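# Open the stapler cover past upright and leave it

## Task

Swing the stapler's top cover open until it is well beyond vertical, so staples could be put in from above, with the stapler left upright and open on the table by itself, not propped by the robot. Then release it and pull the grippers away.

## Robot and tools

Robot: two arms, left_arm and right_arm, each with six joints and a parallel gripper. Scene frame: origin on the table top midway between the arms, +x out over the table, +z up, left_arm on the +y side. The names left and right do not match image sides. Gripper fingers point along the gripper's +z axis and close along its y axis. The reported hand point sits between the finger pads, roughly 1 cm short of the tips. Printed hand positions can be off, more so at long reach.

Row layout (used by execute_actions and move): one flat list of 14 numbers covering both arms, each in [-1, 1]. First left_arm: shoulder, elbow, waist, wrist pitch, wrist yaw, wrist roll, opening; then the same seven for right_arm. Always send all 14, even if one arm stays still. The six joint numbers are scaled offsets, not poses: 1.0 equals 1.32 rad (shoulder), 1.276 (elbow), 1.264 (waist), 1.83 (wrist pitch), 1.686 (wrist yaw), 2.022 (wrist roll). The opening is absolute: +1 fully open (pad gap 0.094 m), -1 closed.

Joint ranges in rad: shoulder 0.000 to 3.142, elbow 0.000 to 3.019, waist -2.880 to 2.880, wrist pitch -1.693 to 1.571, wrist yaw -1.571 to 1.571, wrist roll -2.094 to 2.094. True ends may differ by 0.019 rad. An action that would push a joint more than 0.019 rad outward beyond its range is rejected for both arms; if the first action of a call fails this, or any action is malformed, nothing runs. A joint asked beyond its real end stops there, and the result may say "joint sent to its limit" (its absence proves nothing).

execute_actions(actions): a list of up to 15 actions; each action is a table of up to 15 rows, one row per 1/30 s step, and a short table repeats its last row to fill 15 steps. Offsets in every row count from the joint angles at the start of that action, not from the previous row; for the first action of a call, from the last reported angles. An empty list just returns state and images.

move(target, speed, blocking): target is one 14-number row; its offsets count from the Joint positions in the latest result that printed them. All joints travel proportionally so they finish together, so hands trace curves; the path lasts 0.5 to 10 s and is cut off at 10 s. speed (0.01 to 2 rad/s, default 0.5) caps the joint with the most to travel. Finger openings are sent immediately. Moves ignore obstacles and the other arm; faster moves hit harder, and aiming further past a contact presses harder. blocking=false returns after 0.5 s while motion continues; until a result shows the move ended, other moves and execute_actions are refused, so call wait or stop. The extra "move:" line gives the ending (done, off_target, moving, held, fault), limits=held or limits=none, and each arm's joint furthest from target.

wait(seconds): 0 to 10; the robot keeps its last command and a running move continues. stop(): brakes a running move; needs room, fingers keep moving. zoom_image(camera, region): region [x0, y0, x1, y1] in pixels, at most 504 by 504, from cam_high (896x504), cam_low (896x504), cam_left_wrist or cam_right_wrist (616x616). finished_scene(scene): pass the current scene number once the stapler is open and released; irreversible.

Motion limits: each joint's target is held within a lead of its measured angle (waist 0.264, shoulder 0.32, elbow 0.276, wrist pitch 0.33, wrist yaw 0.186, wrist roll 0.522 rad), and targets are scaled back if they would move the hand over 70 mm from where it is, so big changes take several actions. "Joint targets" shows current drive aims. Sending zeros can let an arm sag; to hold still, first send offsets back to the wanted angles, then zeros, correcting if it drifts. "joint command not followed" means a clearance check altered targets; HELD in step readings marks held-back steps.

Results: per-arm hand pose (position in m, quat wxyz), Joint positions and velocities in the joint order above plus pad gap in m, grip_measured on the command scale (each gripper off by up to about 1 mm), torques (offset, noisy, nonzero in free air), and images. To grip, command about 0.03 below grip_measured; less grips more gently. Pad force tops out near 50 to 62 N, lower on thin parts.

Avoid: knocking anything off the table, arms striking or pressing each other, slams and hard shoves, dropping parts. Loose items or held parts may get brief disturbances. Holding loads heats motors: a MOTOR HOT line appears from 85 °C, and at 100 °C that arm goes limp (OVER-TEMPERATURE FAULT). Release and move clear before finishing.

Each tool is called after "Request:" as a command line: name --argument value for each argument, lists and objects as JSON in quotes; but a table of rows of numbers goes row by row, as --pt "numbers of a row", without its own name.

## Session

Request:
execute_actions --actions '[]'

Scene clock: 0.00 s.
left_arm: end_effector_position=(+0.5178, +0.3894, +0.2310) grip_measured=+1.000 end_effector_quat_wxyz=(-0.001, +0.442, +0.896, -0.048) | right_arm: end_effector_position=(+0.5389, +0.1723, +0.2147) grip_measured=+1.000 end_effector_quat_wxyz=(+0.732, -0.670, -0.069, +0.100)
Joint names: [shoulder, elbow, waist, wrist pitch, wrist yaw, wrist roll]
Joint positions: left_arm=[ 1.833  1.826  0.069 -1.616  0.08   1.031  0.094] | right_arm=[ 2.221  1.632  0.394  0.875 -1.241 -1.267  0.094]
Joint velocities: left_arm=[-0.005  0.022 -0.005  0.002 -0.051  0.022  0.   ] | right_arm=[-0.024 -0.002 -0.005  0.007  0.007  0.022  0.   ]
Joint torques (N m, as the arm reports them, + toward a larger angle): no reading
Joint targets: left_arm=[1.825 1.857 0.069 -1.616 0.080 1.031] | right_arm=[2.235 1.650 0.394 0.877 -1.241 -1.268]
camera_calibration (this result's frames):
cam_left_wrist: T_world_to_cam=[[-0.793231, -0.60298, 0.0848469, 0.622914], [-0.46543, 0.69024, 0.554025, -0.147031], [-0.392631, 0.39998, -0.828165, 0.362398], [0, 0, 0, 1]] pos_world=[0.567971, 0.332139, 0.328731]
cam_right_wrist: T_world_to_cam=[[0.0452459, -0.0836512, 0.995467, -0.223187], [0.922944, -0.377813, -0.073698, -0.413414], [0.382266, 0.922095, 0.0601108, -0.256245], [0, 0, 0, 1]] pos_world=[0.48961, 0.0614193, 0.20711]

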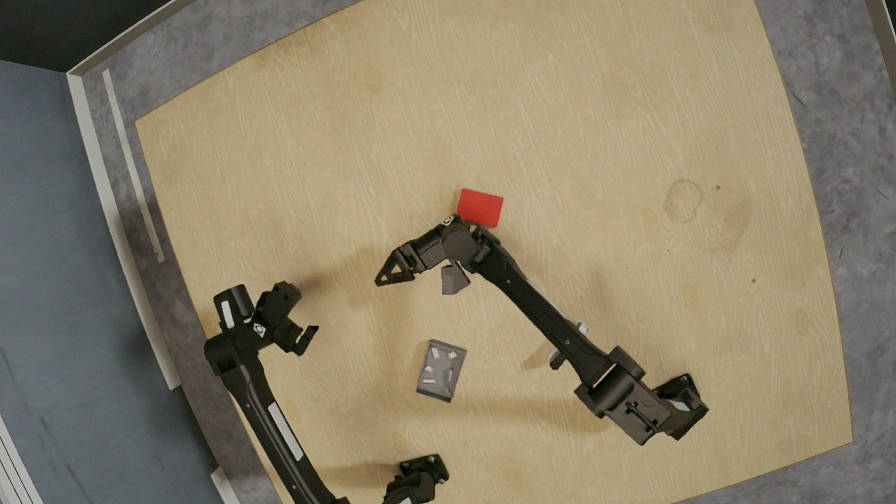

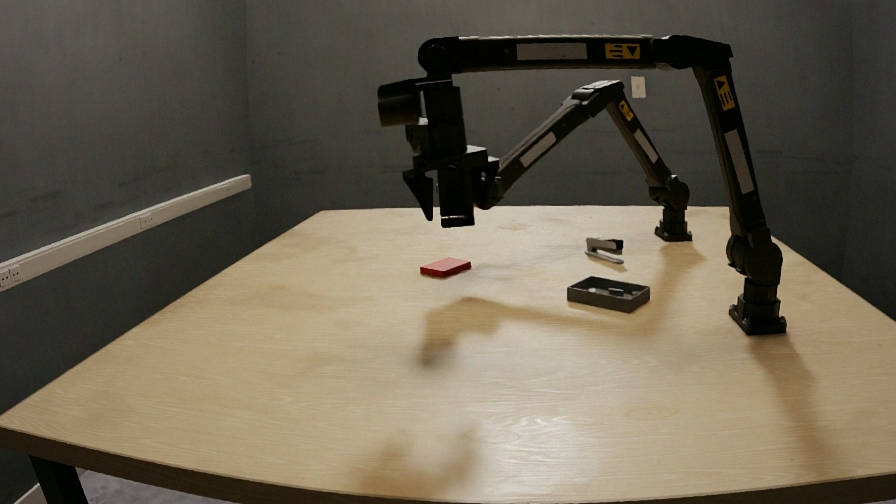

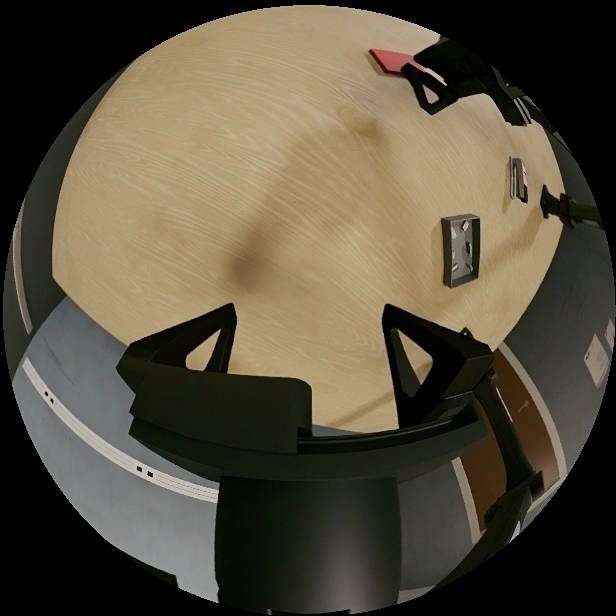

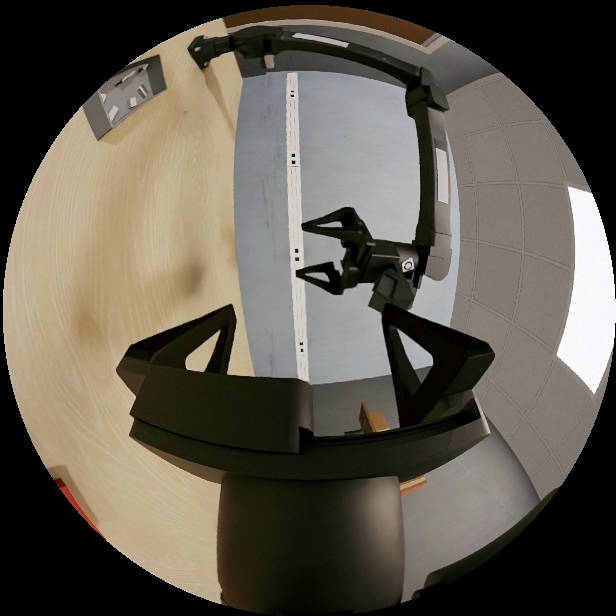

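Request:
zoom_image --camera "cam_high" --region '[510, 290, 630, 390]'

Request:
zoom_image --camera "cam_low" --region '[560, 220, 650, 280]'

Request:
zoom_image --camera "cam_left_wrist" --region '[470, 130, 570, 230]'

Region (510, 290, 630, 390) of cam_high's 896x504 image, scaled by 4.200, with more detail than that image has.

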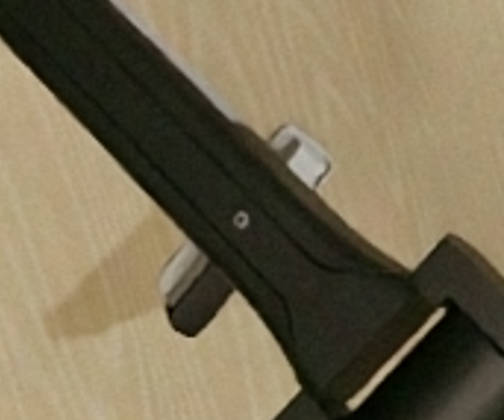

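Region (560, 220, 650, 280) of cam_low's 896x504 image, scaled by 5.600, with more detail than that image has.

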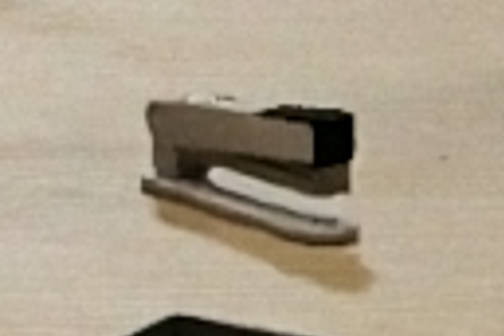

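Region (470, 130, 570, 230) of cam_left_wrist's 616x616 image, scaled by 5.040, with more detail than that image has.

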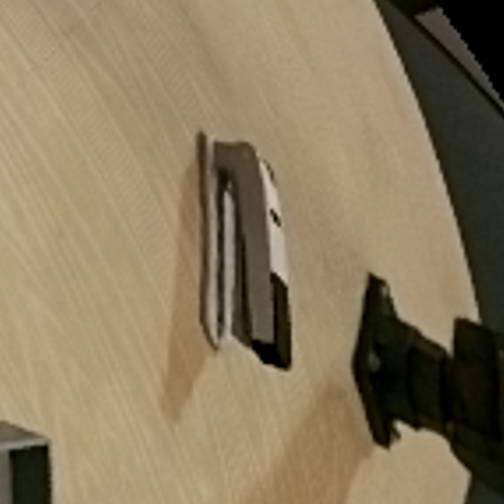

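Request:
move --target '[-0.328,-0.804,-0.134,0.774,-0.107,-0.411,1, -0.546,-0.339,0.084,-0.806,0.499,0.775,1]' --speed 0.8

Scene clock: 53.27 s.
left_arm: end_effector_position=(+0.4735, +0.3346, +0.1148) grip_measured=+1.000 end_effector_quat_wxyz=(+0.355, +0.102, +0.926, +0.076) | right_arm: end_effector_position=(+0.4060, +0.0440, +0.2214) grip_measured=+1.000 end_effector_quat_wxyz=(+0.206, -0.233, +0.896, +0.318)
Joint names: [shoulder, elbow, waist, wrist pitch, wrist yaw, wrist roll]
Joint positions: left_arm=[ 1.416  0.805 -0.089 -0.222 -0.099  0.211  0.094] | right_arm=[ 1.504  1.208  0.493 -0.591 -0.403  0.291  0.094]
Joint velocities: left_arm=[-0.015 -0.007  0.005  0.012 -0.022 -0.007  0.   ] | right_arm=[ 0.005 -0.007 -0.024 -0.002 -0.095 -0.007  0.   ]
Joint torques (N m, as the arm reports them, + toward a larger angle): left_arm=[-12.29   7.08  -0.35   2.11  -0.16  -0.05] | right_arm=[-17.09   9.93   1.3    1.04  -0.1    0.11]
Joint targets: left_arm=[1.400 0.800 -0.100 -0.200 -0.101 0.200] | right_arm=[1.501 1.199 0.500 -0.600 -0.400 0.300]
move: off_target (left_arm); limits=none; left_arm: farthest joint: the wrist pitch, 0.022 radians from its target (1.417 radians at the start); right_arm: farthest joint: the wrist pitch, 0.009 radians from its target (1.475 radians at the start)
camera_calibration (this result's frames):
cam_left_wrist: T_world_to_cam=[[-0.136075, -0.967157, -0.214686, 0.40961], [-0.983959, 0.157172, -0.0843917, 0.431744], [0.115363, 0.199759, -0.97303, 0.113866], [0, 0, 0, 1]] pos_world=[0.46742, 0.305554, 0.235168]
cam_right_wrist: T_world_to_cam=[[0.554457, -0.688025, -0.468187, -0.0906313], [-0.778814, -0.627255, -0.000536906, 0.346862], [-0.293303, 0.364928, -0.883629, 0.420163], [0, 0, 0, 1]] pos_world=[0.443628, 0.00188524, 0.329022]

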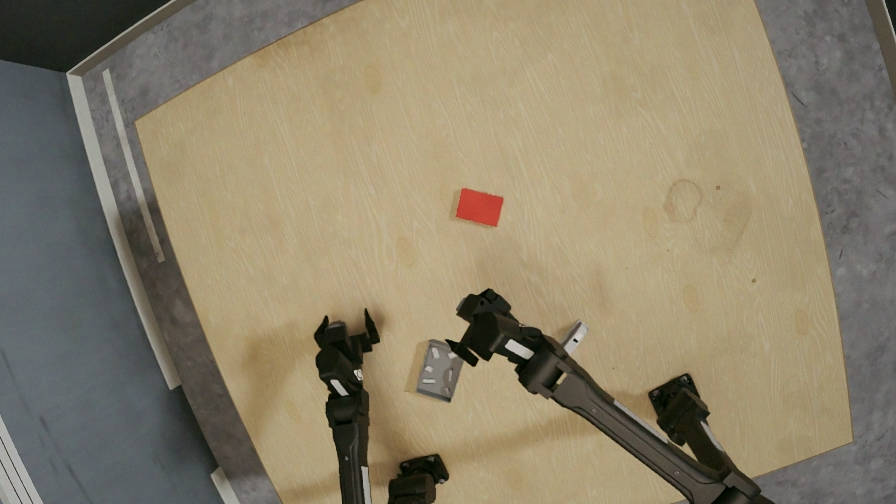

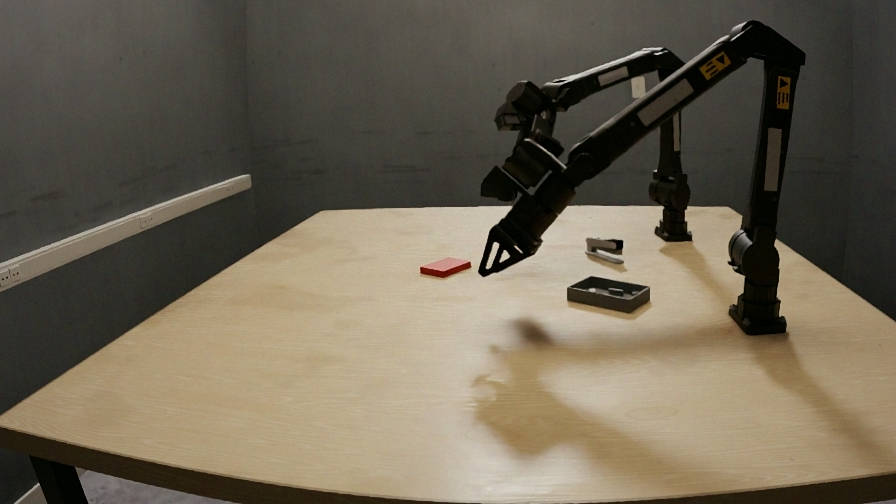

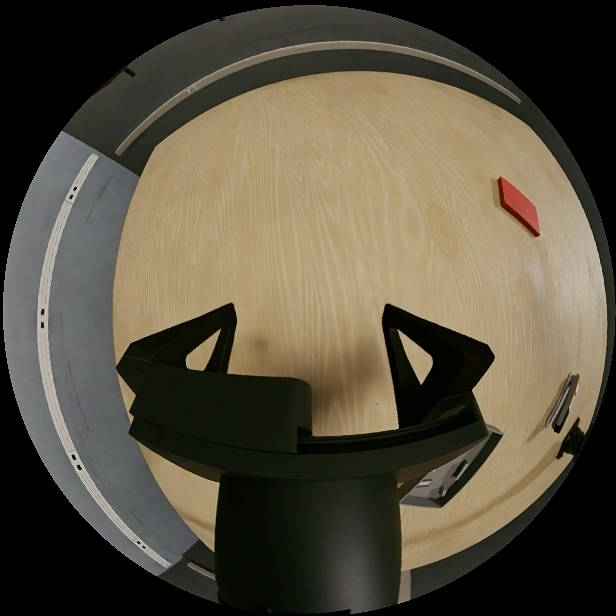

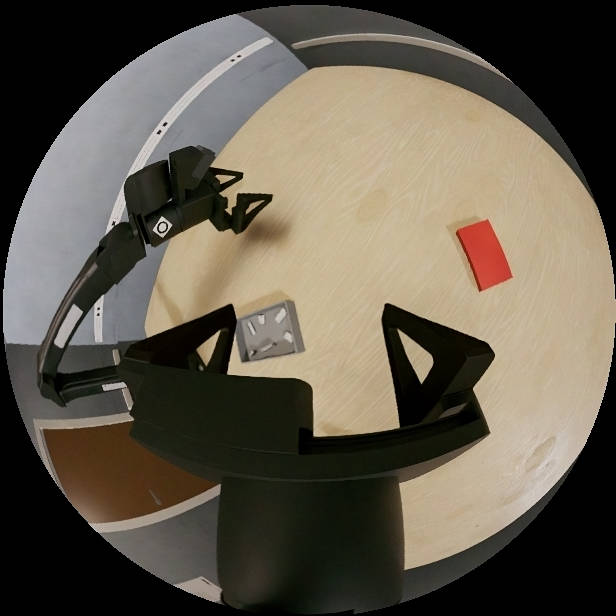

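Request:
move --target '[-0.0765,-0.317,-0.286,0.378,-0.119,-0.154,1, -0.236,-0.184,0.111,-0.422,0.241,0.6815,1]' --speed 0.8

Scene clock: 67.33 s.
left_arm: end_effector_position=(+0.3899, +0.2170, +0.1013) grip_measured=+1.000 end_effector_quat_wxyz=(+0.531, +0.054, +0.846, -0.001) | right_arm: end_effector_position=(+0.2155, -0.1339, +0.1792) grip_measured=+1.000 end_effector_quat_wxyz=(-0.001, +0.423, +0.906, -0.002)
Joint names: [shoulder, elbow, waist, wrist pitch, wrist yaw, wrist roll]
Joint positions: left_arm=[ 1.328  0.407 -0.44   0.446 -0.297 -0.089  0.094] | right_arm=[ 1.2    0.981  0.625 -1.356 -0.001  1.661  0.094]
Joint velocities: left_arm=[-0.024 -0.002 -0.005  0.002  0.037  0.007  0.   ] | right_arm=[-0.015  0.007  0.005  0.007  0.081 -0.037  0.   ]
Joint torques (N m, as the arm reports them, + toward a larger angle): left_arm=[-8.67  5.53 -0.14  2.32 -0.23 -0.02] | right_arm=[-10.15   8.93   1.28  -0.07   0.22   0.16]
Joint targets: left_arm=[1.315 0.401 -0.450 0.470 -0.299 -0.100] | right_arm=[1.192 0.973 0.633 -1.364 0.003 1.669]
move: off_target (left_arm); limits=none; left_arm: farthest joint: the wrist pitch, 0.024 radians from its target (0.692 radians at the start); right_arm: farthest joint: the waist, 0.008 radians from its target (0.141 radians at the start)
camera_calibration (this result's frames):
cam_left_wrist: T_world_to_cam=[[-0.0927387, -0.994039, -0.0573246, 0.25465], [-0.877576, 0.1088, -0.466928, 0.3746], [0.470382, 0.0070044, -0.882435, 0.0280395], [0, 0, 0, 1]] pos_world=[0.339167, 0.212179, 0.214252]
cam_right_wrist: T_world_to_cam=[[-0.761535, -0.648104, 0.0050866, 0.076986], [-0.521219, 0.617069, 0.58954, 0.0922715], [-0.385222, 0.446304, -0.807723, 0.409093], [0, 0, 0, 1]] pos_world=[0.264313, -0.189623, 0.275644]

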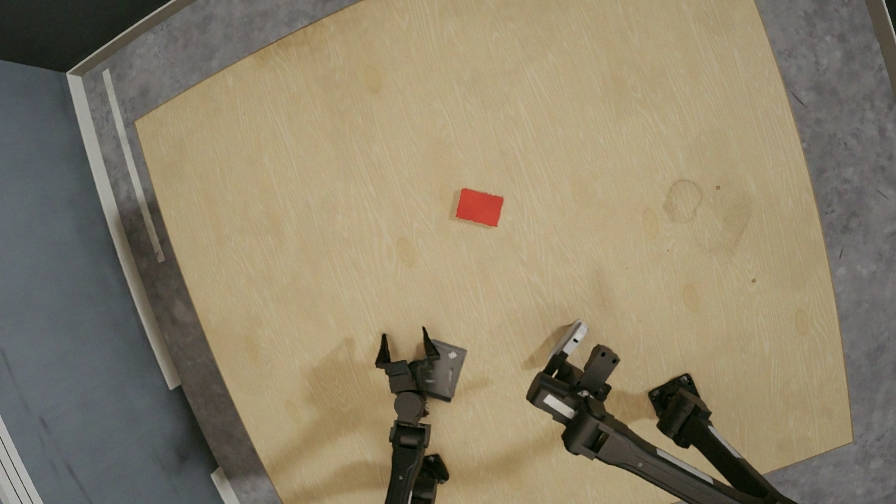

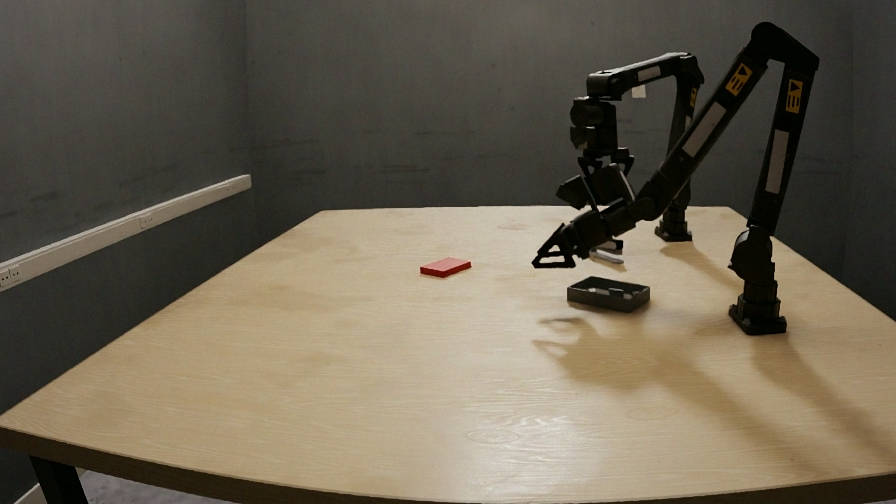

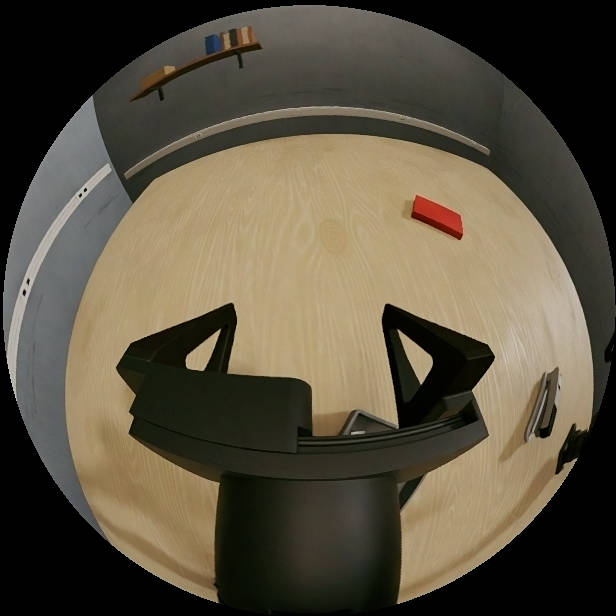

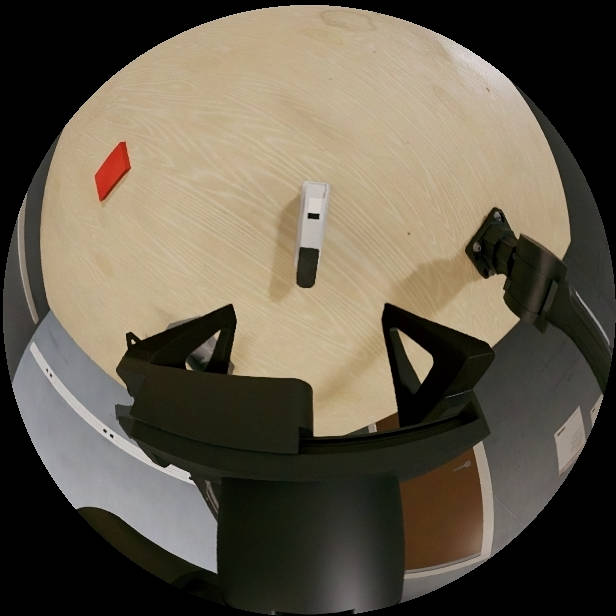

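Request:
zoom_image --camera "cam_right_wrist" --region '[250, 170, 370, 300]'

Request:
zoom_image --camera "cam_left_wrist" --region '[500, 350, 600, 460]'

Region (250, 170, 370, 300) of cam_right_wrist's 616x616 image, scaled by 3.877, with more detail than that image has; it fills the left 465 columns of this view, and the rest is white.

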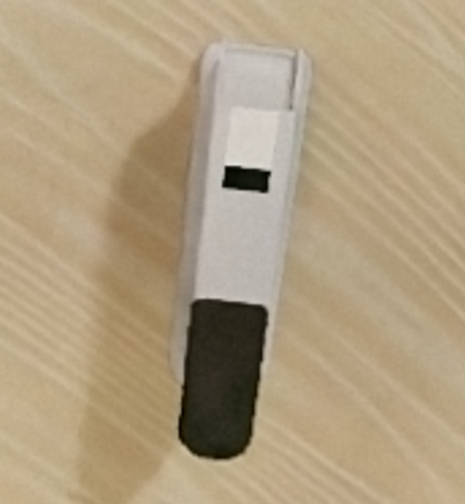

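Region (500, 350, 600, 460) of cam_left_wrist's 616x616 image, scaled by 4.582, with more detail than that image has; it fills the left 458 columns of this view, and the rest is white.

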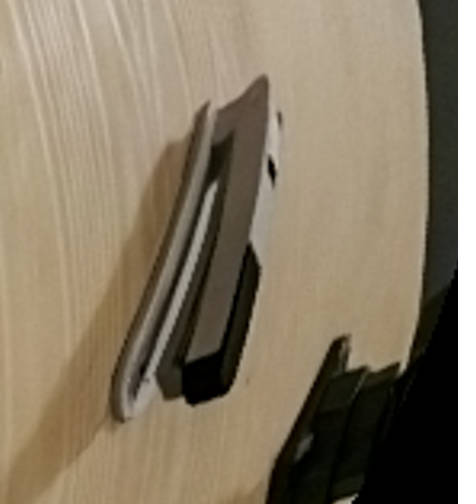

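Request:
move --target '[0.0503,-0.0553,-0.6543,0.0958,0.0429,-0.0147,0.1, 0.0454,-0.1090,0.0172,0.1007,0.002,0.0555,0.0]' --speed 0.6

Scene clock: 102.03 s.
left_arm: end_effector_position=(+0.1476, -0.0498, +0.0807) grip_measured=+0.102 end_effector_quat_wxyz=(+0.476, +0.394, +0.745, -0.252) | right_arm: end_effector_position=(+0.2104, -0.1334, +0.1197) grip_measured=+0.001 end_effector_quat_wxyz=(-0.000, +0.464, +0.886, +0.000)
Joint names: [shoulder, elbow, waist, wrist pitch, wrist yaw, wrist roll]
Joint positions: left_arm=[ 1.388  0.345 -1.265  0.597 -0.225 -0.106  0.052] | right_arm=[ 1.24   0.85   0.637 -1.18  -0.001  1.764  0.047]
Joint velocities: left_arm=[-0.005  0.007 -0.015  0.002 -0.081  0.051 -0.001] | right_arm=[-0.005  0.007 -0.024  0.017  0.081 -0.037  0.   ]
Joint torques (N m, as the arm reports them, + toward a larger angle): left_arm=[-6.68  4.64  0.08  2.36 -0.08 -0.05] | right_arm=[-7.61  8.55  1.37  0.55  0.21  0.11]
Joint targets: left_arm=[1.394 0.337 -1.267 0.621 -0.225 -0.118] | right_arm=[1.260 0.842 0.646 -1.172 0.003 1.773]
move: off_target (left_arm); limits=none; left_arm: farthest joint: the wrist pitch, 0.024 radians from its target (0.175 radians at the start); right_arm: farthest joint: the shoulder, 0.020 radians from its target (0.060 radians at the start)
camera_calibration (this result's frames):
cam_left_wrist: T_world_to_cam=[[-0.826989, -0.562212, -0.00263798, 0.0912428], [-0.490895, 0.724357, -0.484075, 0.156299], [0.274063, -0.39903, -0.875023, 0.133907], [0, 0, 0, 1]] pos_world=[0.115484, -0.00848577, 0.193073]
cam_right_wrist: T_world_to_cam=[[-0.81717, -0.576397, 0.000205927, 0.095515], [-0.465325, 0.65991, 0.589908, 0.11833], [-0.340157, 0.481959, -0.807471, 0.354028], [0, 0, 0, 1]] pos_world=[0.253539, -0.19366, 0.216044]

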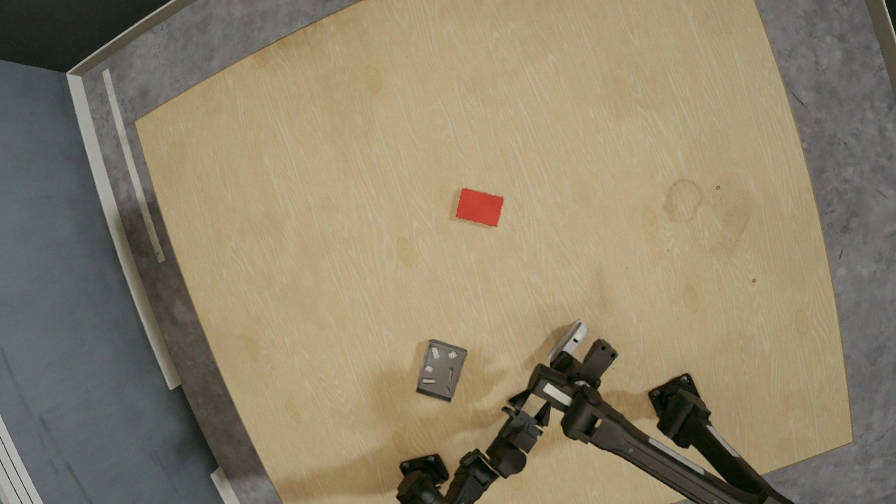

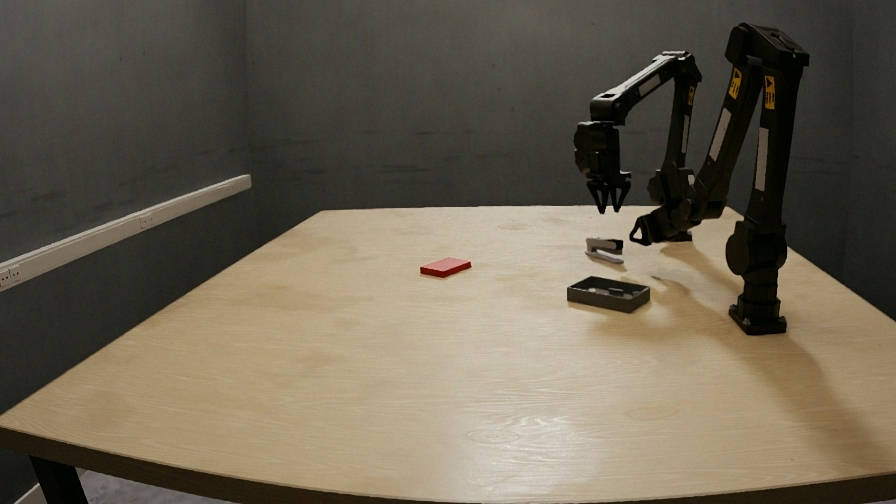

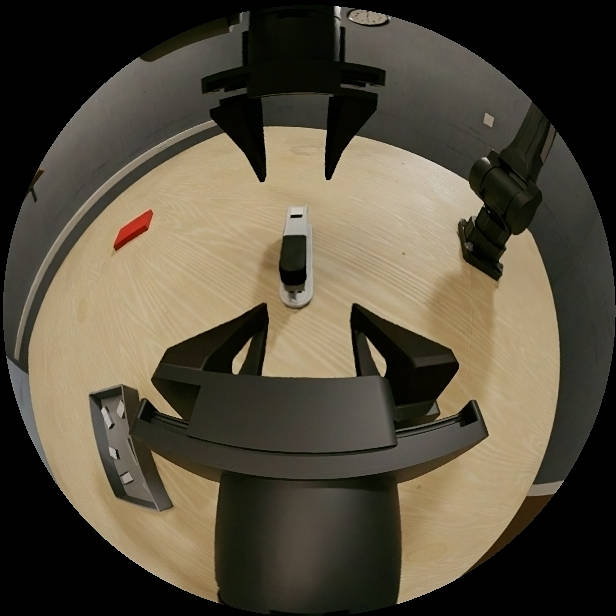

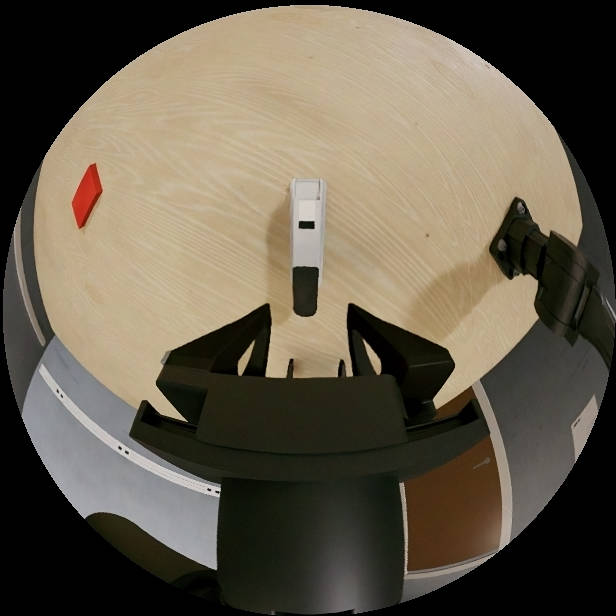

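Request:
execute_actions --actions '[]'

Scene clock: 112.13 s.
left_arm: end_effector_position=(+0.1476, -0.0498, +0.0807) grip_measured=+0.102 end_effector_quat_wxyz=(+0.476, +0.394, +0.745, -0.252) | right_arm: end_effector_position=(+0.2104, -0.1334, +0.1197) grip_measured=+0.001 end_effector_quat_wxyz=(-0.000, +0.464, +0.886, +0.000)
Joint names: [shoulder, elbow, waist, wrist pitch, wrist yaw, wrist roll]
Joint positions: left_arm=[ 1.388  0.345 -1.265  0.597 -0.225 -0.107  0.052] | right_arm=[ 1.24   0.85   0.637 -1.18  -0.001  1.765  0.047]
Joint velocities: left_arm=[ 0.015 -0.007 -0.005 -0.022  0.007  0.007 -0.   ] | right_arm=[-0.005  0.012 -0.005  0.007 -0.051 -0.007 -0.001]
Joint torques (N m, as the arm reports them, + toward a larger angle): left_arm=[-6.68  4.65  0.2   2.4  -0.07 -0.03] | right_arm=[-7.71  8.53  1.38  0.52  0.21  0.12]
Joint targets: left_arm=[1.394 0.337 -1.267 0.621 -0.225 -0.118] | right_arm=[1.260 0.842 0.646 -1.172 0.003 1.773]
camera_calibration (this result's frames):
cam_left_wrist: T_world_to_cam=[[-0.8269, -0.562345, -0.00229195, 0.091195], [-0.49115, 0.724184, -0.484075, 0.156328], [0.273877, -0.399156, -0.875023, 0.133928], [0, 0, 0, 1]] pos_world=[0.11551, -0.00846905, 0.193074]
cam_right_wrist: T_world_to_cam=[[-0.817609, -0.575774, 0.0002064, 0.0956906], [-0.464821, 0.660265, 0.589908, 0.118271], [-0.33979, 0.482218, -0.80747, 0.353986], [0, 0, 0, 1]] pos_world=[0.253493, -0.193693, 0.216044]

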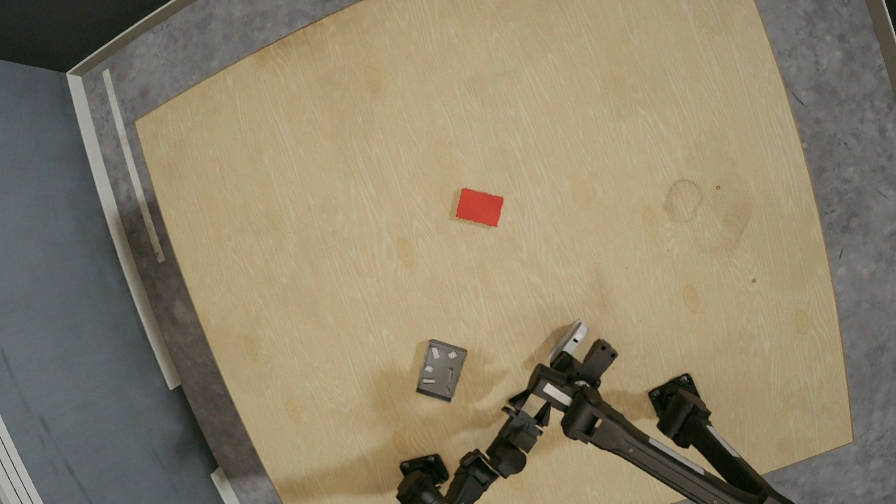

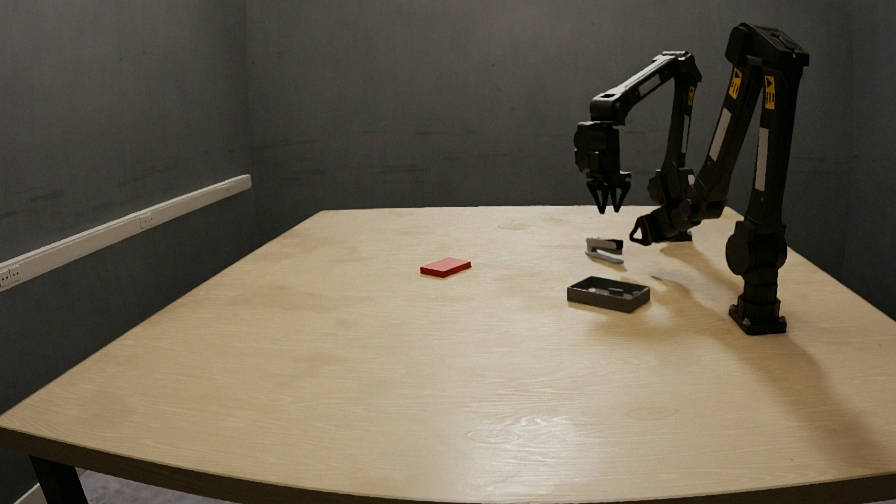

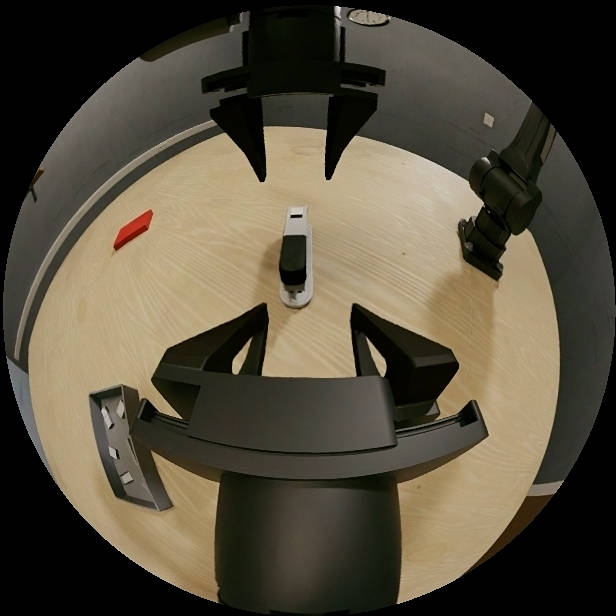

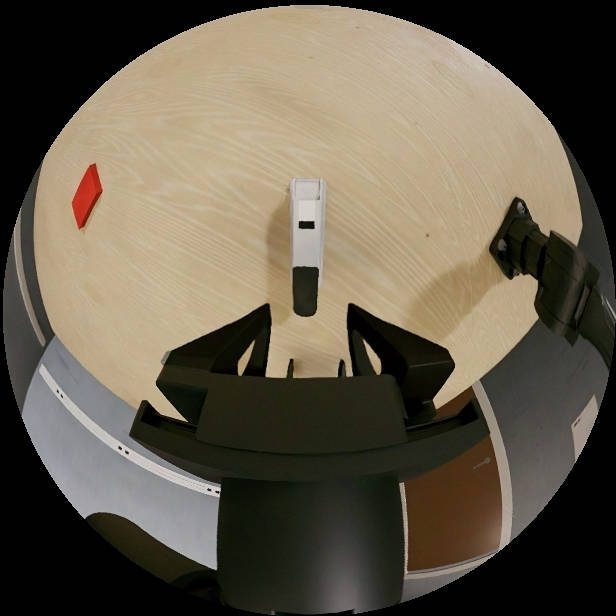

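Request:
move --target '[0.2295, 0.1014, 0.0563, 0.1331, 0.0286, 0.0166, 0.15, 0.0814, -0.0861, 0.0078, 0.108, 0.0024, 0.004, 0.0]' --speed 0.35

Scene clock: 135.93 s.
left_arm: end_effector_position=(+0.1813, -0.0822, +0.0327) grip_measured=+0.148 end_effector_quat_wxyz=(+0.478, +0.390, +0.746, -0.251) | right_arm: end_effector_position=(+0.2095, -0.1342, +0.0585) grip_measured=+0.001 end_effector_quat_wxyz=(-0.000, +0.464, +0.886, -0.002)
Joint names: [shoulder, elbow, waist, wrist pitch, wrist yaw, wrist roll]
Joint positions: left_arm=[ 1.691  0.438 -1.205  0.816 -0.179 -0.085  0.054] | right_arm=[ 1.329  0.746  0.638 -0.992  0.     1.765  0.047]
Joint velocities: left_arm=[-0.015  0.002  0.005 -0.017 -0.066  0.066  0.001] | right_arm=[ 0.005 -0.002 -0.015  0.012 -0.007  0.037 -0.   ]
Joint torques (N m, as the arm reports them, + toward a larger angle): left_arm=[-10.26   6.37   1.45   2.37   0.04   0.18] | right_arm=[-8.42  7.74  1.41  0.49  0.22  0.12]
Joint targets: left_arm=[1.691 0.474 -1.193 0.841 -0.177 -0.073] | right_arm=[1.347 0.740 0.647 -0.983 0.004 1.773]
move: off_target (left_arm); limits=none; left_arm: farthest joint: the elbow, 0.036 radians from its target (0.130 radians at the start); right_arm: farthest joint: the shoulder, 0.019 radians from its target (0.108 radians at the start)
camera_calibration (this result's frames):
cam_left_wrist: T_world_to_cam=[[-0.82186, -0.569689, -0.000885302, 0.0991492], [-0.496559, 0.717119, -0.489049, 0.173678], [0.279241, -0.40149, -0.872256, 0.068433], [0, 0, 0, 1]] pos_world=[0.148619, -0.0405887, 0.144716]
cam_right_wrist: T_world_to_cam=[[-0.817165, -0.576392, 0.00381446, 0.0941716], [-0.464082, 0.661836, 0.588729, 0.154594], [-0.341863, 0.479318, -0.808322, 0.304709], [0, 0, 0, 1]] pos_world=[0.252866, -0.194089, 0.15493]

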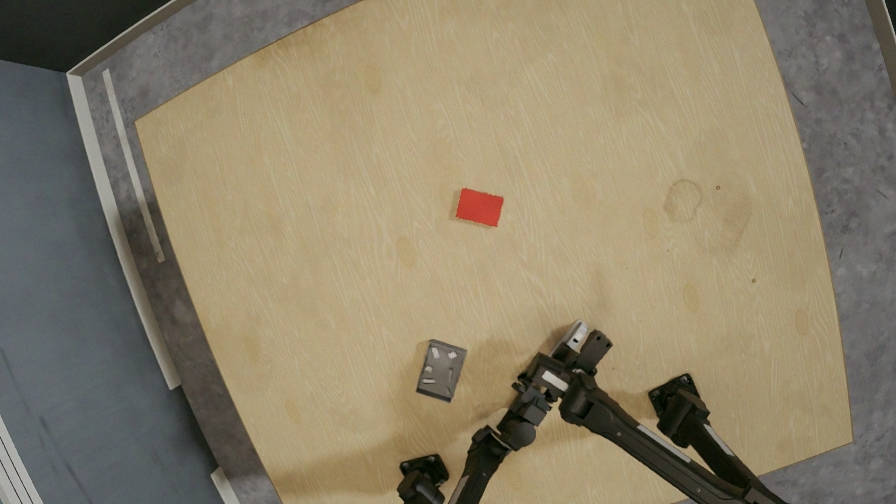

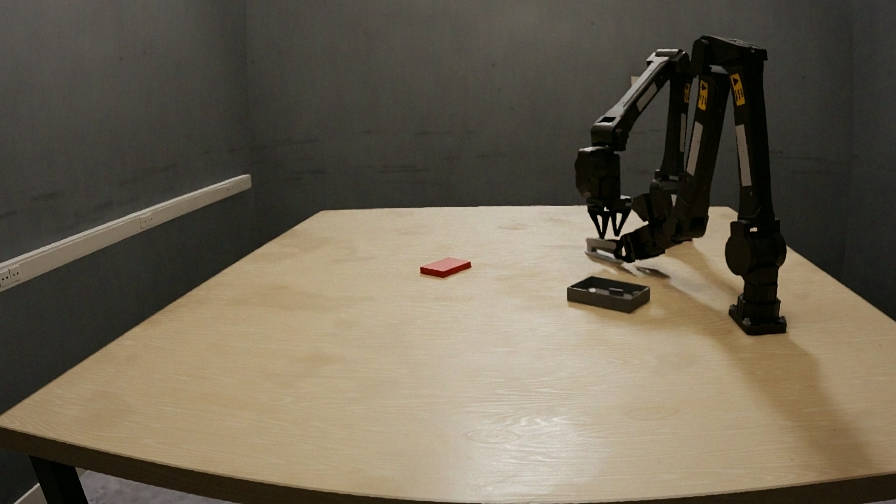

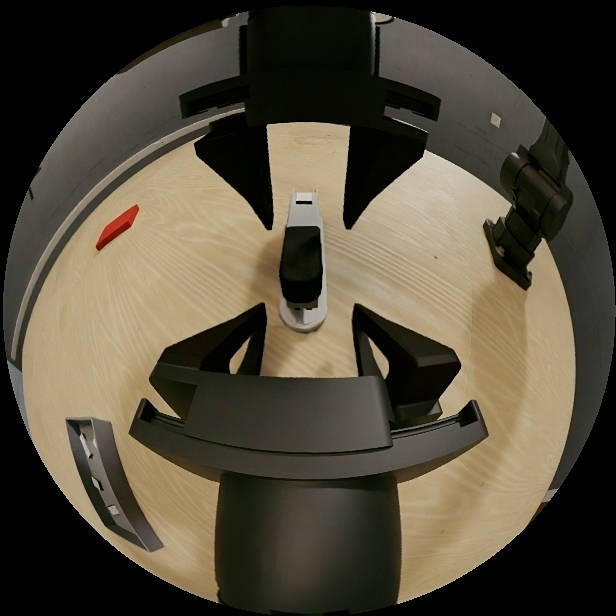

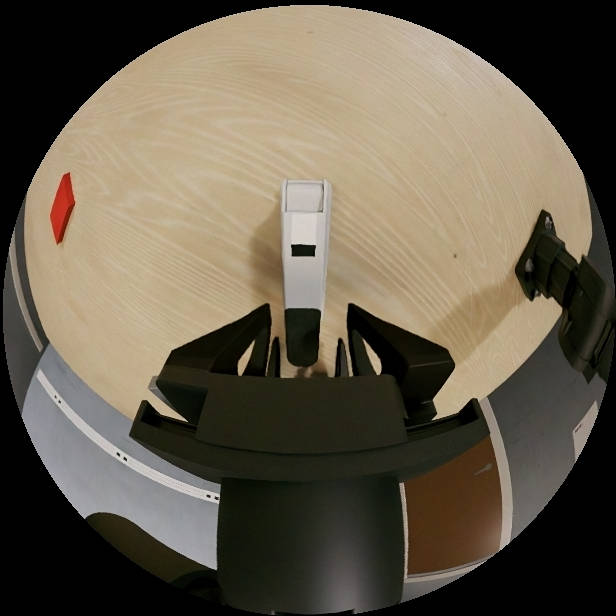

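Request:
move --target '[0.0719, 0.0856, 0.0282, 0.0237, 0.0135, 0.0111, 0.15, 0.0427, -0.0213, 0.0071, 0.0398, 0.0024, 0.003, 0.0]' --speed 0.15

Scene clock: 153.20 s.
left_arm: end_effector_position=(+0.2001, -0.1048, +0.0208) grip_measured=+0.148 end_effector_quat_wxyz=(+0.480, +0.389, +0.745, -0.252) | right_arm: end_effector_position=(+0.2122, -0.1314, +0.0419) grip_measured=+0.001 end_effector_quat_wxyz=(+0.001, +0.464, +0.886, +0.003)
Joint names: [shoulder, elbow, waist, wrist pitch, wrist yaw, wrist roll]
Joint positions: left_arm=[ 1.78   0.515 -1.181  0.835 -0.158 -0.074  0.054] | right_arm=[ 1.364  0.727  0.638 -0.927  0.001  1.765  0.047]
Joint velocities: left_arm=[-0.015 -0.012  0.005  0.002 -0.007 -0.066 -0.   ] | right_arm=[-0.005 -0.007  0.005 -0.017 -0.037  0.007 -0.   ]
Joint torques (N m, as the arm reports them, + toward a larger angle): left_arm=[-11.21   5.94   1.49   2.3    0.05   0.18] | right_arm=[-8.35  7.35  1.37  0.54  0.22  0.1 ]
Joint targets: left_arm=[1.786 0.548 -1.169 0.860 -0.156 -0.062] | right_arm=[1.385 0.719 0.647 -0.919 0.004 1.771]
move: off_target (left_arm, right_arm); limits=none; left_arm: farthest joint: the elbow, 0.032 radians from its target (0.109 radians at the start); right_arm: farthest joint: the shoulder, 0.021 radians from its target (0.057 radians at the start)
camera_calibration (this result's frames):
cam_left_wrist: T_world_to_cam=[[-0.82177, -0.569818, -0.000919019, 0.101639], [-0.495317, 0.715123, -0.493215, 0.193059], [0.2817, -0.404854, -0.869907, 0.0429087], [0, 0, 0, 1]] pos_world=[0.167062, -0.0627736, 0.13264]
cam_right_wrist: T_world_to_cam=[[-0.81716, -0.576387, -0.00525373, 0.0984254], [-0.468001, 0.658122, 0.589789, 0.164108], [-0.336489, 0.484411, -0.807541, 0.290449], [0, 0, 0, 1]] pos_world=[0.254965, -0.191969, 0.138277]

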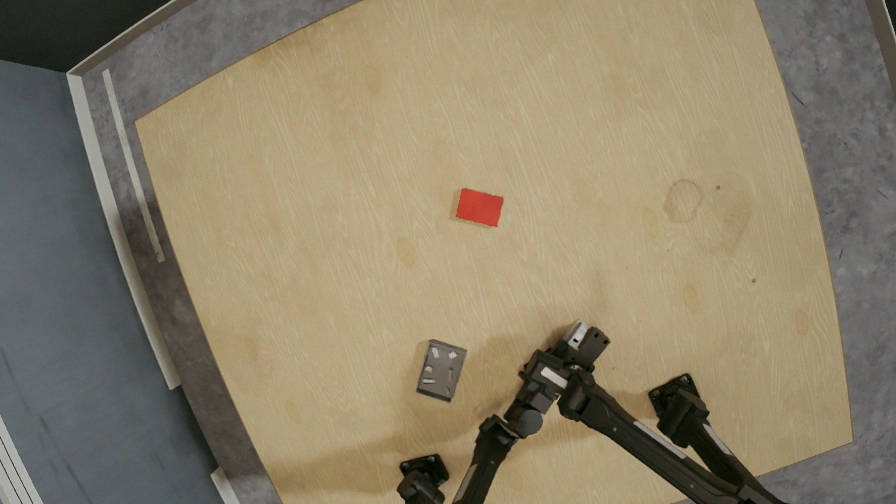

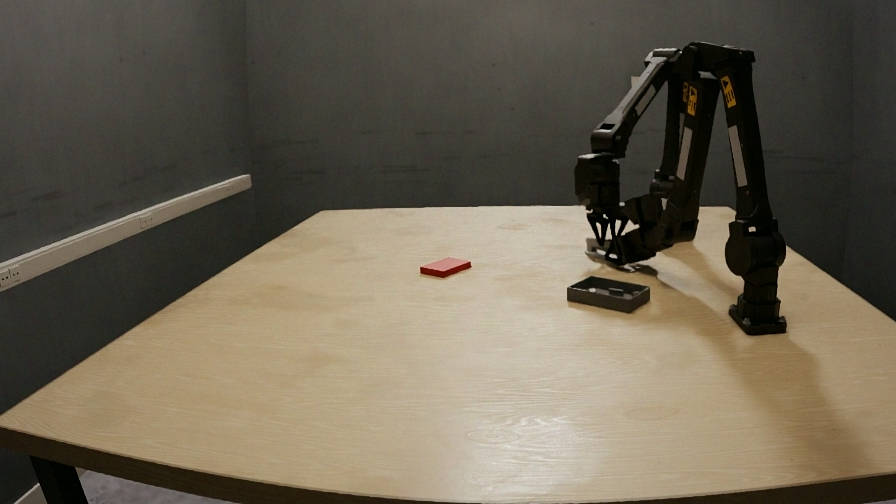

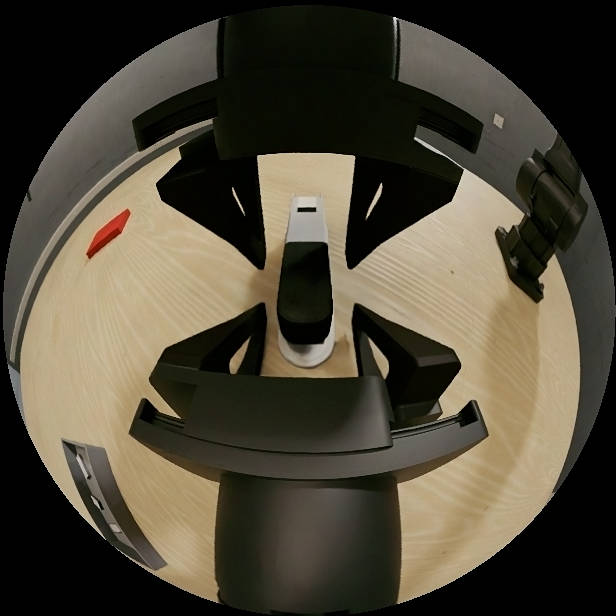

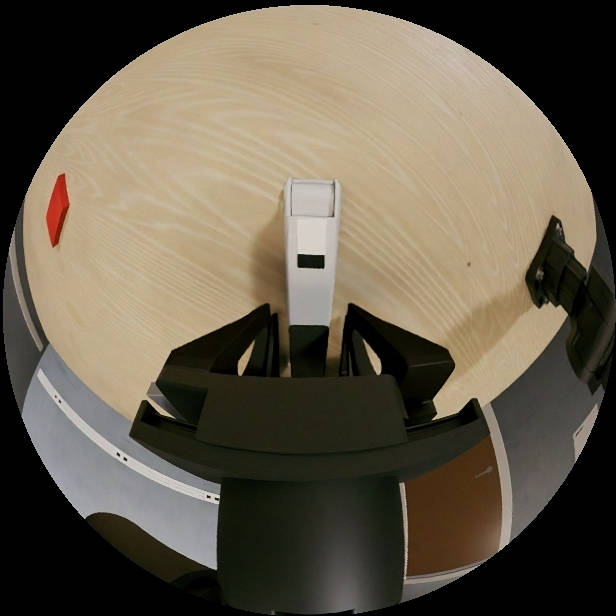

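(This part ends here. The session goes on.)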